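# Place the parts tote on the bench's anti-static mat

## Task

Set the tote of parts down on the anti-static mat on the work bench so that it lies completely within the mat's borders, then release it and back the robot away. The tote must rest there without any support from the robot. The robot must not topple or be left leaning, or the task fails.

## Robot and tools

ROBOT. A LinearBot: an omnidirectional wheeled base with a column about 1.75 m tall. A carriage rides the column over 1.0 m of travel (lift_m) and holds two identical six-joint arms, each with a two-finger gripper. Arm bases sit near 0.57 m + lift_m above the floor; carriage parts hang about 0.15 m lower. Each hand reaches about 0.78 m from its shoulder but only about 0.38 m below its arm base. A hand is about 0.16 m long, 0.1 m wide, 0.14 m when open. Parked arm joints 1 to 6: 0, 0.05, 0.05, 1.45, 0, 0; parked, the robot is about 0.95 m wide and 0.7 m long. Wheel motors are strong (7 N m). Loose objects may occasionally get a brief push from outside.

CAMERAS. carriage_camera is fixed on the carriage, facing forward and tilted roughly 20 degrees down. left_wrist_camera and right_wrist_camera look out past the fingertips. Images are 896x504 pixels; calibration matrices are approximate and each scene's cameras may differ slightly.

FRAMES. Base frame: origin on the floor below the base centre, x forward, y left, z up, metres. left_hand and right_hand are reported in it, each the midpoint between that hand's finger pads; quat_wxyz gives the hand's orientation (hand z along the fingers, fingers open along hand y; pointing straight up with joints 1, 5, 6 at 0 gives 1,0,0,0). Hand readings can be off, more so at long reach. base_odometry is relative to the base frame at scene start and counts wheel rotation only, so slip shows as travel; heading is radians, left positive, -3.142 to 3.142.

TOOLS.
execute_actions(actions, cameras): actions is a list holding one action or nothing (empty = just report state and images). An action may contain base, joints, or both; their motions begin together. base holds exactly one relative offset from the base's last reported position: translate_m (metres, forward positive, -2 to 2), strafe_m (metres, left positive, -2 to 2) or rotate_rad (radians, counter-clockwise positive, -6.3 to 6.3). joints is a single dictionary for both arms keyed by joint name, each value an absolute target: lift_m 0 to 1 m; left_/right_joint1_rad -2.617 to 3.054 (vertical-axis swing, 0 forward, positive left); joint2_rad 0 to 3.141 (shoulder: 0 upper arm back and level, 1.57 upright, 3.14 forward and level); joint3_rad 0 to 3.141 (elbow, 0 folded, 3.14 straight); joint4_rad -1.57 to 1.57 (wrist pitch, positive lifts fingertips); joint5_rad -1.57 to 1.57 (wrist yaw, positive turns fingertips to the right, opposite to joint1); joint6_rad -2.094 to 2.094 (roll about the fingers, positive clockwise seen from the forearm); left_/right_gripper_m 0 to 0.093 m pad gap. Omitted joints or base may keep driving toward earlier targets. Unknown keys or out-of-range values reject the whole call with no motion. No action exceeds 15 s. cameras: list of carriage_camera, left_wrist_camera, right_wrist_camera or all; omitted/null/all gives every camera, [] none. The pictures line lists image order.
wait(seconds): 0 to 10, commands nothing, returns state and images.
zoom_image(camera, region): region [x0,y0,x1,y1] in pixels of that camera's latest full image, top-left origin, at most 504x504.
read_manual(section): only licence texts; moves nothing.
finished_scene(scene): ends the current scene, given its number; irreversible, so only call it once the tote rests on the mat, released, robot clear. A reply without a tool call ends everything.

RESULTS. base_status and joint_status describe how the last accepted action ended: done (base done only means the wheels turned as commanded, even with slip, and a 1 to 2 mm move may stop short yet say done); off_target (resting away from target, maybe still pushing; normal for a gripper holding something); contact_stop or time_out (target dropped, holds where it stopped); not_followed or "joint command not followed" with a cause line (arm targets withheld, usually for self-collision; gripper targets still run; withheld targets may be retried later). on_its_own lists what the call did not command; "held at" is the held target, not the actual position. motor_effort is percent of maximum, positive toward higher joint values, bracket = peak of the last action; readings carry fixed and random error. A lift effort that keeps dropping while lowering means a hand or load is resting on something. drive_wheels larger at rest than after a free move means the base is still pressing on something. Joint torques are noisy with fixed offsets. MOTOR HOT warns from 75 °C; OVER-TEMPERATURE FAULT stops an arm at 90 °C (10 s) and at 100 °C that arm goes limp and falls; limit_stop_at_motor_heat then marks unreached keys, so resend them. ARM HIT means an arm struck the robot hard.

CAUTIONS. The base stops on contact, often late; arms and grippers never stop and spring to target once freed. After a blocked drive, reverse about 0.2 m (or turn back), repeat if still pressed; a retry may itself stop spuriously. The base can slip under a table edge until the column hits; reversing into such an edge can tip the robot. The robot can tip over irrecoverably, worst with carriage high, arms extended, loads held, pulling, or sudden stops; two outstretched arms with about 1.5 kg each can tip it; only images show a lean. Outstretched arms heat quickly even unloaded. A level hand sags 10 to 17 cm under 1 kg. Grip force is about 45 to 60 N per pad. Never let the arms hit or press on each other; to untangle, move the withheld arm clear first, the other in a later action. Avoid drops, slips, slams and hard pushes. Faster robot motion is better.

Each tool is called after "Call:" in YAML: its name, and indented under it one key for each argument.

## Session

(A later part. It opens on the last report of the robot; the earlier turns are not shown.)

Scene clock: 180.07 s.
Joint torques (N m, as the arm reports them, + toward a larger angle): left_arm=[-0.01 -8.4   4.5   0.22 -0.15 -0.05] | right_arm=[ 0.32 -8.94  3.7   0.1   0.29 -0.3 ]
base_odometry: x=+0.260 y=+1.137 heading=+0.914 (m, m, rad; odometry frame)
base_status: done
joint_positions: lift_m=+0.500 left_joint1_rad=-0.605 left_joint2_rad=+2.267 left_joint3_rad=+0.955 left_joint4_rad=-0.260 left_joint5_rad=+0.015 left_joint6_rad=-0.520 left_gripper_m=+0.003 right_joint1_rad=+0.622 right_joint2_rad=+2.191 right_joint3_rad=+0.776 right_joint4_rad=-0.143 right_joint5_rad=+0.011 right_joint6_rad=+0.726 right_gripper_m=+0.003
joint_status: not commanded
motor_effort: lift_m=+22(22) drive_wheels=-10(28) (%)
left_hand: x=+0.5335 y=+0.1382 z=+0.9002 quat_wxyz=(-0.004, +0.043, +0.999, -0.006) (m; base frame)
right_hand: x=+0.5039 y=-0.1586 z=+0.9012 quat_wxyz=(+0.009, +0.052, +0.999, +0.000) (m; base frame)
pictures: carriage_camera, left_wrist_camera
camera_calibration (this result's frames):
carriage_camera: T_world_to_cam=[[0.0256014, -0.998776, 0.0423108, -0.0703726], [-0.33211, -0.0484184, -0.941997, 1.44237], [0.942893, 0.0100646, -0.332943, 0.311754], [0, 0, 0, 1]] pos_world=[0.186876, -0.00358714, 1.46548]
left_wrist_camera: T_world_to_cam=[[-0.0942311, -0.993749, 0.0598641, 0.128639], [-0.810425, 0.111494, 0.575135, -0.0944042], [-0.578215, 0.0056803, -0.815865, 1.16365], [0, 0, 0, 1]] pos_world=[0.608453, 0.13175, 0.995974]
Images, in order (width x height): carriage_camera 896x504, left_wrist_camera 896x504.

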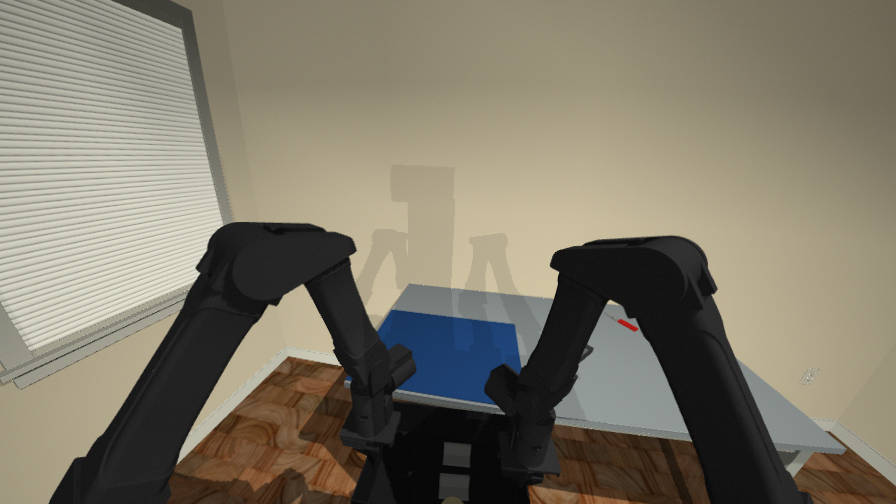

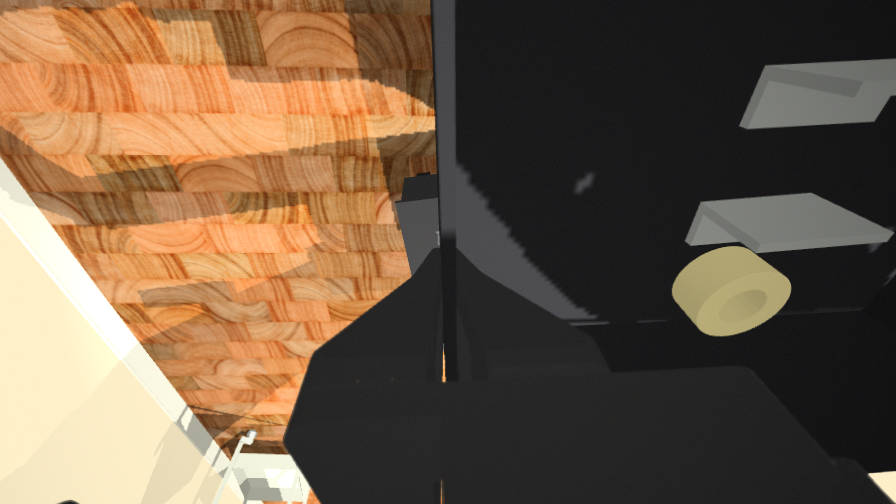

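Call:
execute_actions:
  actions:
    - {"base":{"translate_m":0.47}}
  cameras: []

Call:
execute_actions:
  actions:
    - {"joints":{"lift_m":0.44}}

Scene clock: 189.83 s.
Joint torques (N m, as the arm reports them, + toward a larger angle): left_arm=[ 0.   -8.41  4.48  0.21 -0.15 -0.05] | right_arm=[ 0.21 -9.24  3.73  0.08  0.31 -0.29]
base_odometry: x=+0.548 y=+1.509 heading=+0.913 (m, m, rad; odometry frame)
base_status: done
joint_positions: lift_m=+0.500 left_joint1_rad=-0.606 left_joint2_rad=+2.267 left_joint3_rad=+0.955 left_joint4_rad=-0.261 left_joint5_rad=+0.016 left_joint6_rad=-0.520 left_gripper_m=+0.003 right_joint1_rad=+0.622 right_joint2_rad=+2.191 right_joint3_rad=+0.776 right_joint4_rad=-0.144 right_joint5_rad=+0.010 right_joint6_rad=+0.726 right_gripper_m=+0.003
joint_status: not commanded
motor_effort: lift_m=+22(22) drive_wheels=-9(19) (%)
left_hand: x=+0.5331 y=+0.1382 z=+0.9002 quat_wxyz=(-0.005, +0.043, +0.999, -0.006) (m; base frame)
right_hand: x=+0.5036 y=-0.1587 z=+0.9012 quat_wxyz=(+0.008, +0.052, +0.999, +0.000) (m; base frame)
pictures: none
No camera images: the call's "cameras" was empty. Leave "cameras" out to get every camera's image.

Scene clock: 190.60 s.
Joint torques (N m, as the arm reports them, + toward a larger angle): left_arm=[ 0.04 -8.47  4.45  0.21 -0.15 -0.05] | right_arm=[ 0.25 -9.24  3.69  0.12  0.32 -0.29]
base_odometry: x=+0.548 y=+1.509 heading=+0.913 (m, m, rad; odometry frame)
base_status: not commanded
joint_positions: lift_m=+0.440 left_joint1_rad=-0.606 left_joint2_rad=+2.268 left_joint3_rad=+0.955 left_joint4_rad=-0.262 left_joint5_rad=+0.018 left_joint6_rad=-0.520 left_gripper_m=+0.003 right_joint1_rad=+0.622 right_joint2_rad=+2.192 right_joint3_rad=+0.776 right_joint4_rad=-0.145 right_joint5_rad=+0.009 right_joint6_rad=+0.726 right_gripper_m=+0.003
joint_status: all done
motor_effort: lift_m=+23(21) drive_wheels=+8(9) (%)
left_hand: x=+0.5325 y=+0.1382 z=+0.8399 quat_wxyz=(-0.006, +0.043, +0.999, -0.006) (m; base frame)
right_hand: x=+0.5030 y=-0.1587 z=+0.8408 quat_wxyz=(+0.007, +0.052, +0.999, +0.000) (m; base frame)
pictures: carriage_camera, left_wrist_camera, right_wrist_camera
camera_calibration (this result's frames):
carriage_camera: T_world_to_cam=[[0.0256014, -0.998776, 0.0423108, -0.0678313], [-0.33211, -0.0484184, -0.941997, 1.38579], [0.942893, 0.0100646, -0.332943, 0.291757], [0, 0, 0, 1]] pos_world=[0.186876, -0.00358714, 1.40542]
left_wrist_camera: T_world_to_cam=[[-0.0943755, -0.993705, 0.0603682, 0.131833], [-0.808184, 0.111882, 0.578204, -0.064252], [-0.581318, 0.00577964, -0.813656, 1.11363], [0, 0, 0, 1]] pos_world=[0.607888, 0.131755, 0.935304]
right_wrist_camera: T_world_to_cam=[[-0.117875, -0.990833, 0.0660007, -0.156426], [-0.825045, 0.134706, 0.548776, -0.017361], [-0.552636, 0.0102332, -0.83336, 1.10625], [0, 0, 0, 1]] pos_world=[0.578591, -0.163974, 0.941755]
Images, in order (width x height): carriage_camera 896x504, left_wrist_camera 896x504, right_wrist_camera 896x504.

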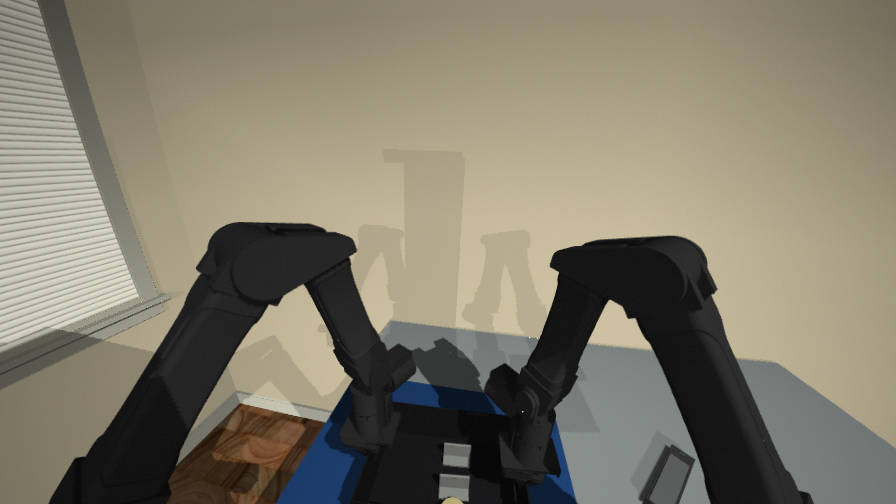

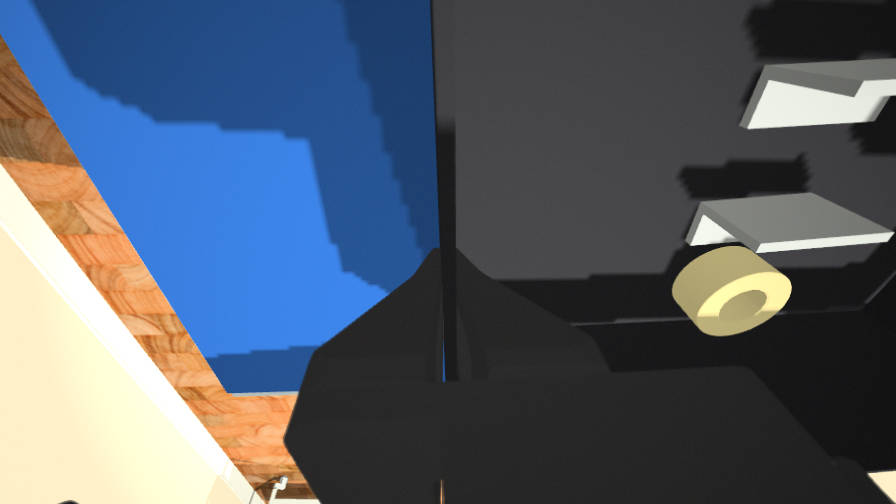

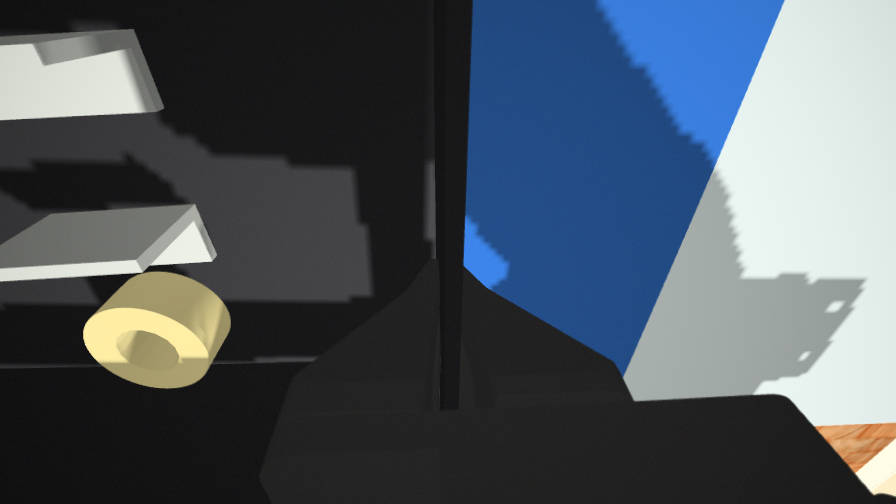

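The tote is well inside the mat, so I'll lower it in small steps.

Call:
execute_actions:
  actions:
    - {"joints":{"lift_m":0.425}}
  cameras: []

Scene clock: 195.13 s.
Joint torques (N m, as the arm reports them, + toward a larger angle): left_arm=[ 0.02 -8.    4.54  0.34 -0.18 -0.06] | right_arm=[ 0.25 -8.65  3.61  0.21  0.3  -0.29]
base_odometry: x=+0.548 y=+1.509 heading=+0.913 (m, m, rad; odometry frame)
base_status: not commanded
joint_positions: lift_m=+0.425 left_joint1_rad=-0.606 left_joint2_rad=+2.261 left_joint3_rad=+0.955 left_joint4_rad=-0.274 left_joint5_rad=+0.019 left_joint6_rad=-0.520 left_gripper_m=+0.003 right_joint1_rad=+0.622 right_joint2_rad=+2.186 right_joint3_rad=+0.776 right_joint4_rad=-0.152 right_joint5_rad=+0.010 right_joint6_rad=+0.726 right_gripper_m=+0.003
joint_status: all done
motor_effort: lift_m=+19(20) drive_wheels=+8(11) (%)
left_hand: x=+0.5316 y=+0.1386 z=+0.8273 quat_wxyz=(-0.009, +0.043, +0.999, -0.006) (m; base frame)
right_hand: x=+0.5029 y=-0.1590 z=+0.8277 quat_wxyz=(+0.006, +0.052, +0.999, -0.001) (m; base frame)
pictures: none
No camera images: the call's "cameras" was empty. Leave "cameras" out to get every camera's image.

The torques show the tote is resting on the mat. I'll release it and back away.

Call:
execute_actions:
  actions:
    - {"joints":{"left_gripper_m":0.05,"right_gripper_m":0.05}}
  cameras: []

Call:
execute_actions:
  actions:
    - {"joints":{"lift_m":0.52}}
  cameras: ["left_wrist_camera"]

Call:
execute_actions:
  actions:
    - {"base":{"translate_m":-0.5},"joints":{"left_joint1_rad":0,"right_joint1_rad":0}}
  cameras: ["carriage_camera"]

Scene clock: 200.63 s.
Joint torques (N m, as the arm reports them, + toward a larger angle): left_arm=[-0.01 -7.98  4.53  0.34 -0.13 -0.07] | right_arm=[ 0.13 -8.66  3.69  0.22  0.22 -0.2 ]
base_odometry: x=+0.548 y=+1.509 heading=+0.913 (m, m, rad; odometry frame)
base_status: not commanded
joint_positions: lift_m=+0.425 left_joint1_rad=-0.606 left_joint2_rad=+2.261 left_joint3_rad=+0.955 left_joint4_rad=-0.275 left_joint5_rad=+0.012 left_joint6_rad=-0.518 left_gripper_m=+0.050 right_joint1_rad=+0.622 right_joint2_rad=+2.186 right_joint3_rad=+0.776 right_joint4_rad=-0.158 right_joint5_rad=+0.017 right_joint6_rad=+0.712 right_gripper_m=+0.050
joint_status: all done
motor_effort: lift_m=+20(20) drive_wheels=+8(8) (%)
left_hand: x=+0.5321 y=+0.1397 z=+0.8272 quat_wxyz=(-0.007, +0.044, +0.999, -0.003) (m; base frame)
right_hand: x=+0.5024 y=-0.1608 z=+0.8276 quat_wxyz=(+0.006, +0.045, +0.999, -0.006) (m; base frame)
pictures: none
No camera images: the call's "cameras" was empty. Leave "cameras" out to get every camera's image.

Scene clock: 201.53 s.
Joint torques (N m, as the arm reports them, + toward a larger angle): left_arm=[-0.03 -7.93  4.58  0.35 -0.1  -0.07] | right_arm=[ 0.14 -8.69  3.62  0.22  0.22 -0.17]
base_odometry: x=+0.548 y=+1.509 heading=+0.913 (m, m, rad; odometry frame)
base_status: not commanded
joint_positions: lift_m=+0.520 left_joint1_rad=-0.606 left_joint2_rad=+2.261 left_joint3_rad=+0.955 left_joint4_rad=-0.275 left_joint5_rad=+0.009 left_joint6_rad=-0.518 left_gripper_m=+0.050 right_joint1_rad=+0.622 right_joint2_rad=+2.187 right_joint3_rad=+0.776 right_joint4_rad=-0.162 right_joint5_rad=+0.019 right_joint6_rad=+0.711 right_gripper_m=+0.050
joint_status: all done
motor_effort: lift_m=+21(27) drive_wheels=+8(8) (%)
left_hand: x=+0.5324 y=+0.1401 z=+0.9221 quat_wxyz=(-0.006, +0.044, +0.999, -0.001) (m; base frame)
right_hand: x=+0.5017 y=-0.1619 z=+0.9224 quat_wxyz=(+0.005, +0.045, +0.999, -0.008) (m; base frame)
pictures: left_wrist_camera
camera_calibration (this result's frames):
left_wrist_camera: T_world_to_cam=[[-0.0963628, -0.994082, 0.0501429, 0.139298], [-0.808326, 0.107553, 0.578828, -0.111998], [-0.580796, 0.0152457, -0.813906, 1.17909], [0, 0, 0, 1]] pos_world=[0.607702, 0.132543, 1.01751]
Images, in order (width x height): left_wrist_camera 896x504.

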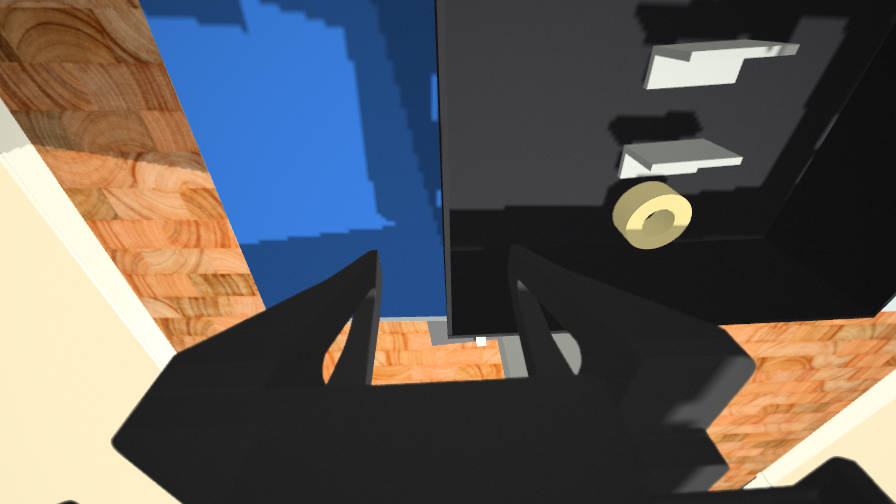

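Scene clock: 204.70 s.
Joint torques (N m, as the arm reports them, + toward a larger angle): left_arm=[-0.04 -7.99  4.58  0.31 -0.05 -0.08] | right_arm=[-0.36 -8.66  3.62  0.23  0.17 -0.18]
base_odometry: x=+0.242 y=+1.113 heading=+0.912 (m, m, rad; odometry frame)
base_status: done
joint_positions: lift_m=+0.520 left_joint1_rad=+0.000 left_joint2_rad=+2.261 left_joint3_rad=+0.955 left_joint4_rad=-0.272 left_joint5_rad=+0.004 left_joint6_rad=-0.516 left_gripper_m=+0.050 right_joint1_rad=+0.000 right_joint2_rad=+2.187 right_joint3_rad=+0.776 right_joint4_rad=-0.164 right_joint5_rad=+0.022 right_joint6_rad=+0.710 right_gripper_m=+0.050
joint_status: all done
motor_effort: lift_m=+21(21) drive_wheels=-10(21) (%)
left_hand: x=+0.5887 y=+0.3160 z=+0.9221 quat_wxyz=(-0.004, -0.255, +0.967, -0.001) (m; base frame)
right_hand: x=+0.5501 y=-0.3205 z=+0.9224 quat_wxyz=(+0.002, +0.348, +0.938, -0.011) (m; base frame)
pictures: carriage_camera
camera_calibration (this result's frames):
carriage_camera: T_world_to_cam=[[0.0256014, -0.998776, 0.0423108, -0.0712221], [-0.33211, -0.0484184, -0.941997, 1.46128], [0.942893, 0.0100646, -0.332943, 0.318439], [0, 0, 0, 1]] pos_world=[0.186876, -0.00358714, 1.48556]
Images, in order (width x height): carriage_camera 896x504.

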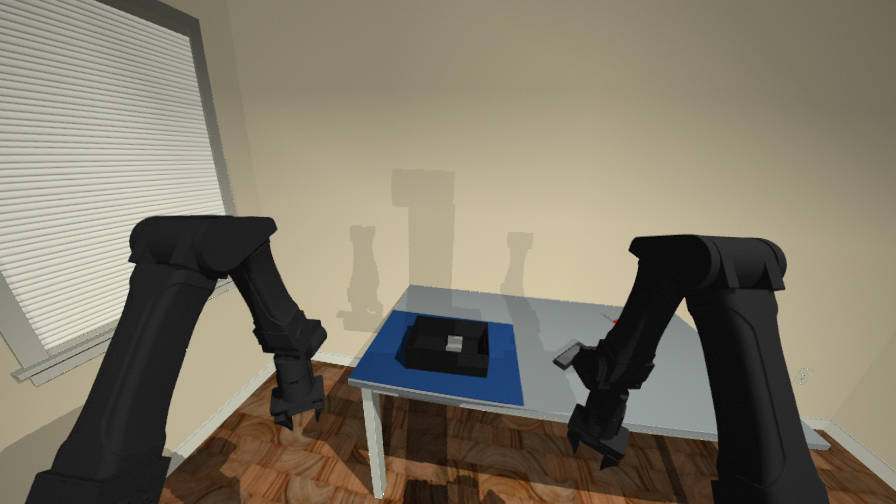

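Call:
finished_scene:
  scene: 1

The scene is finished: the task was done.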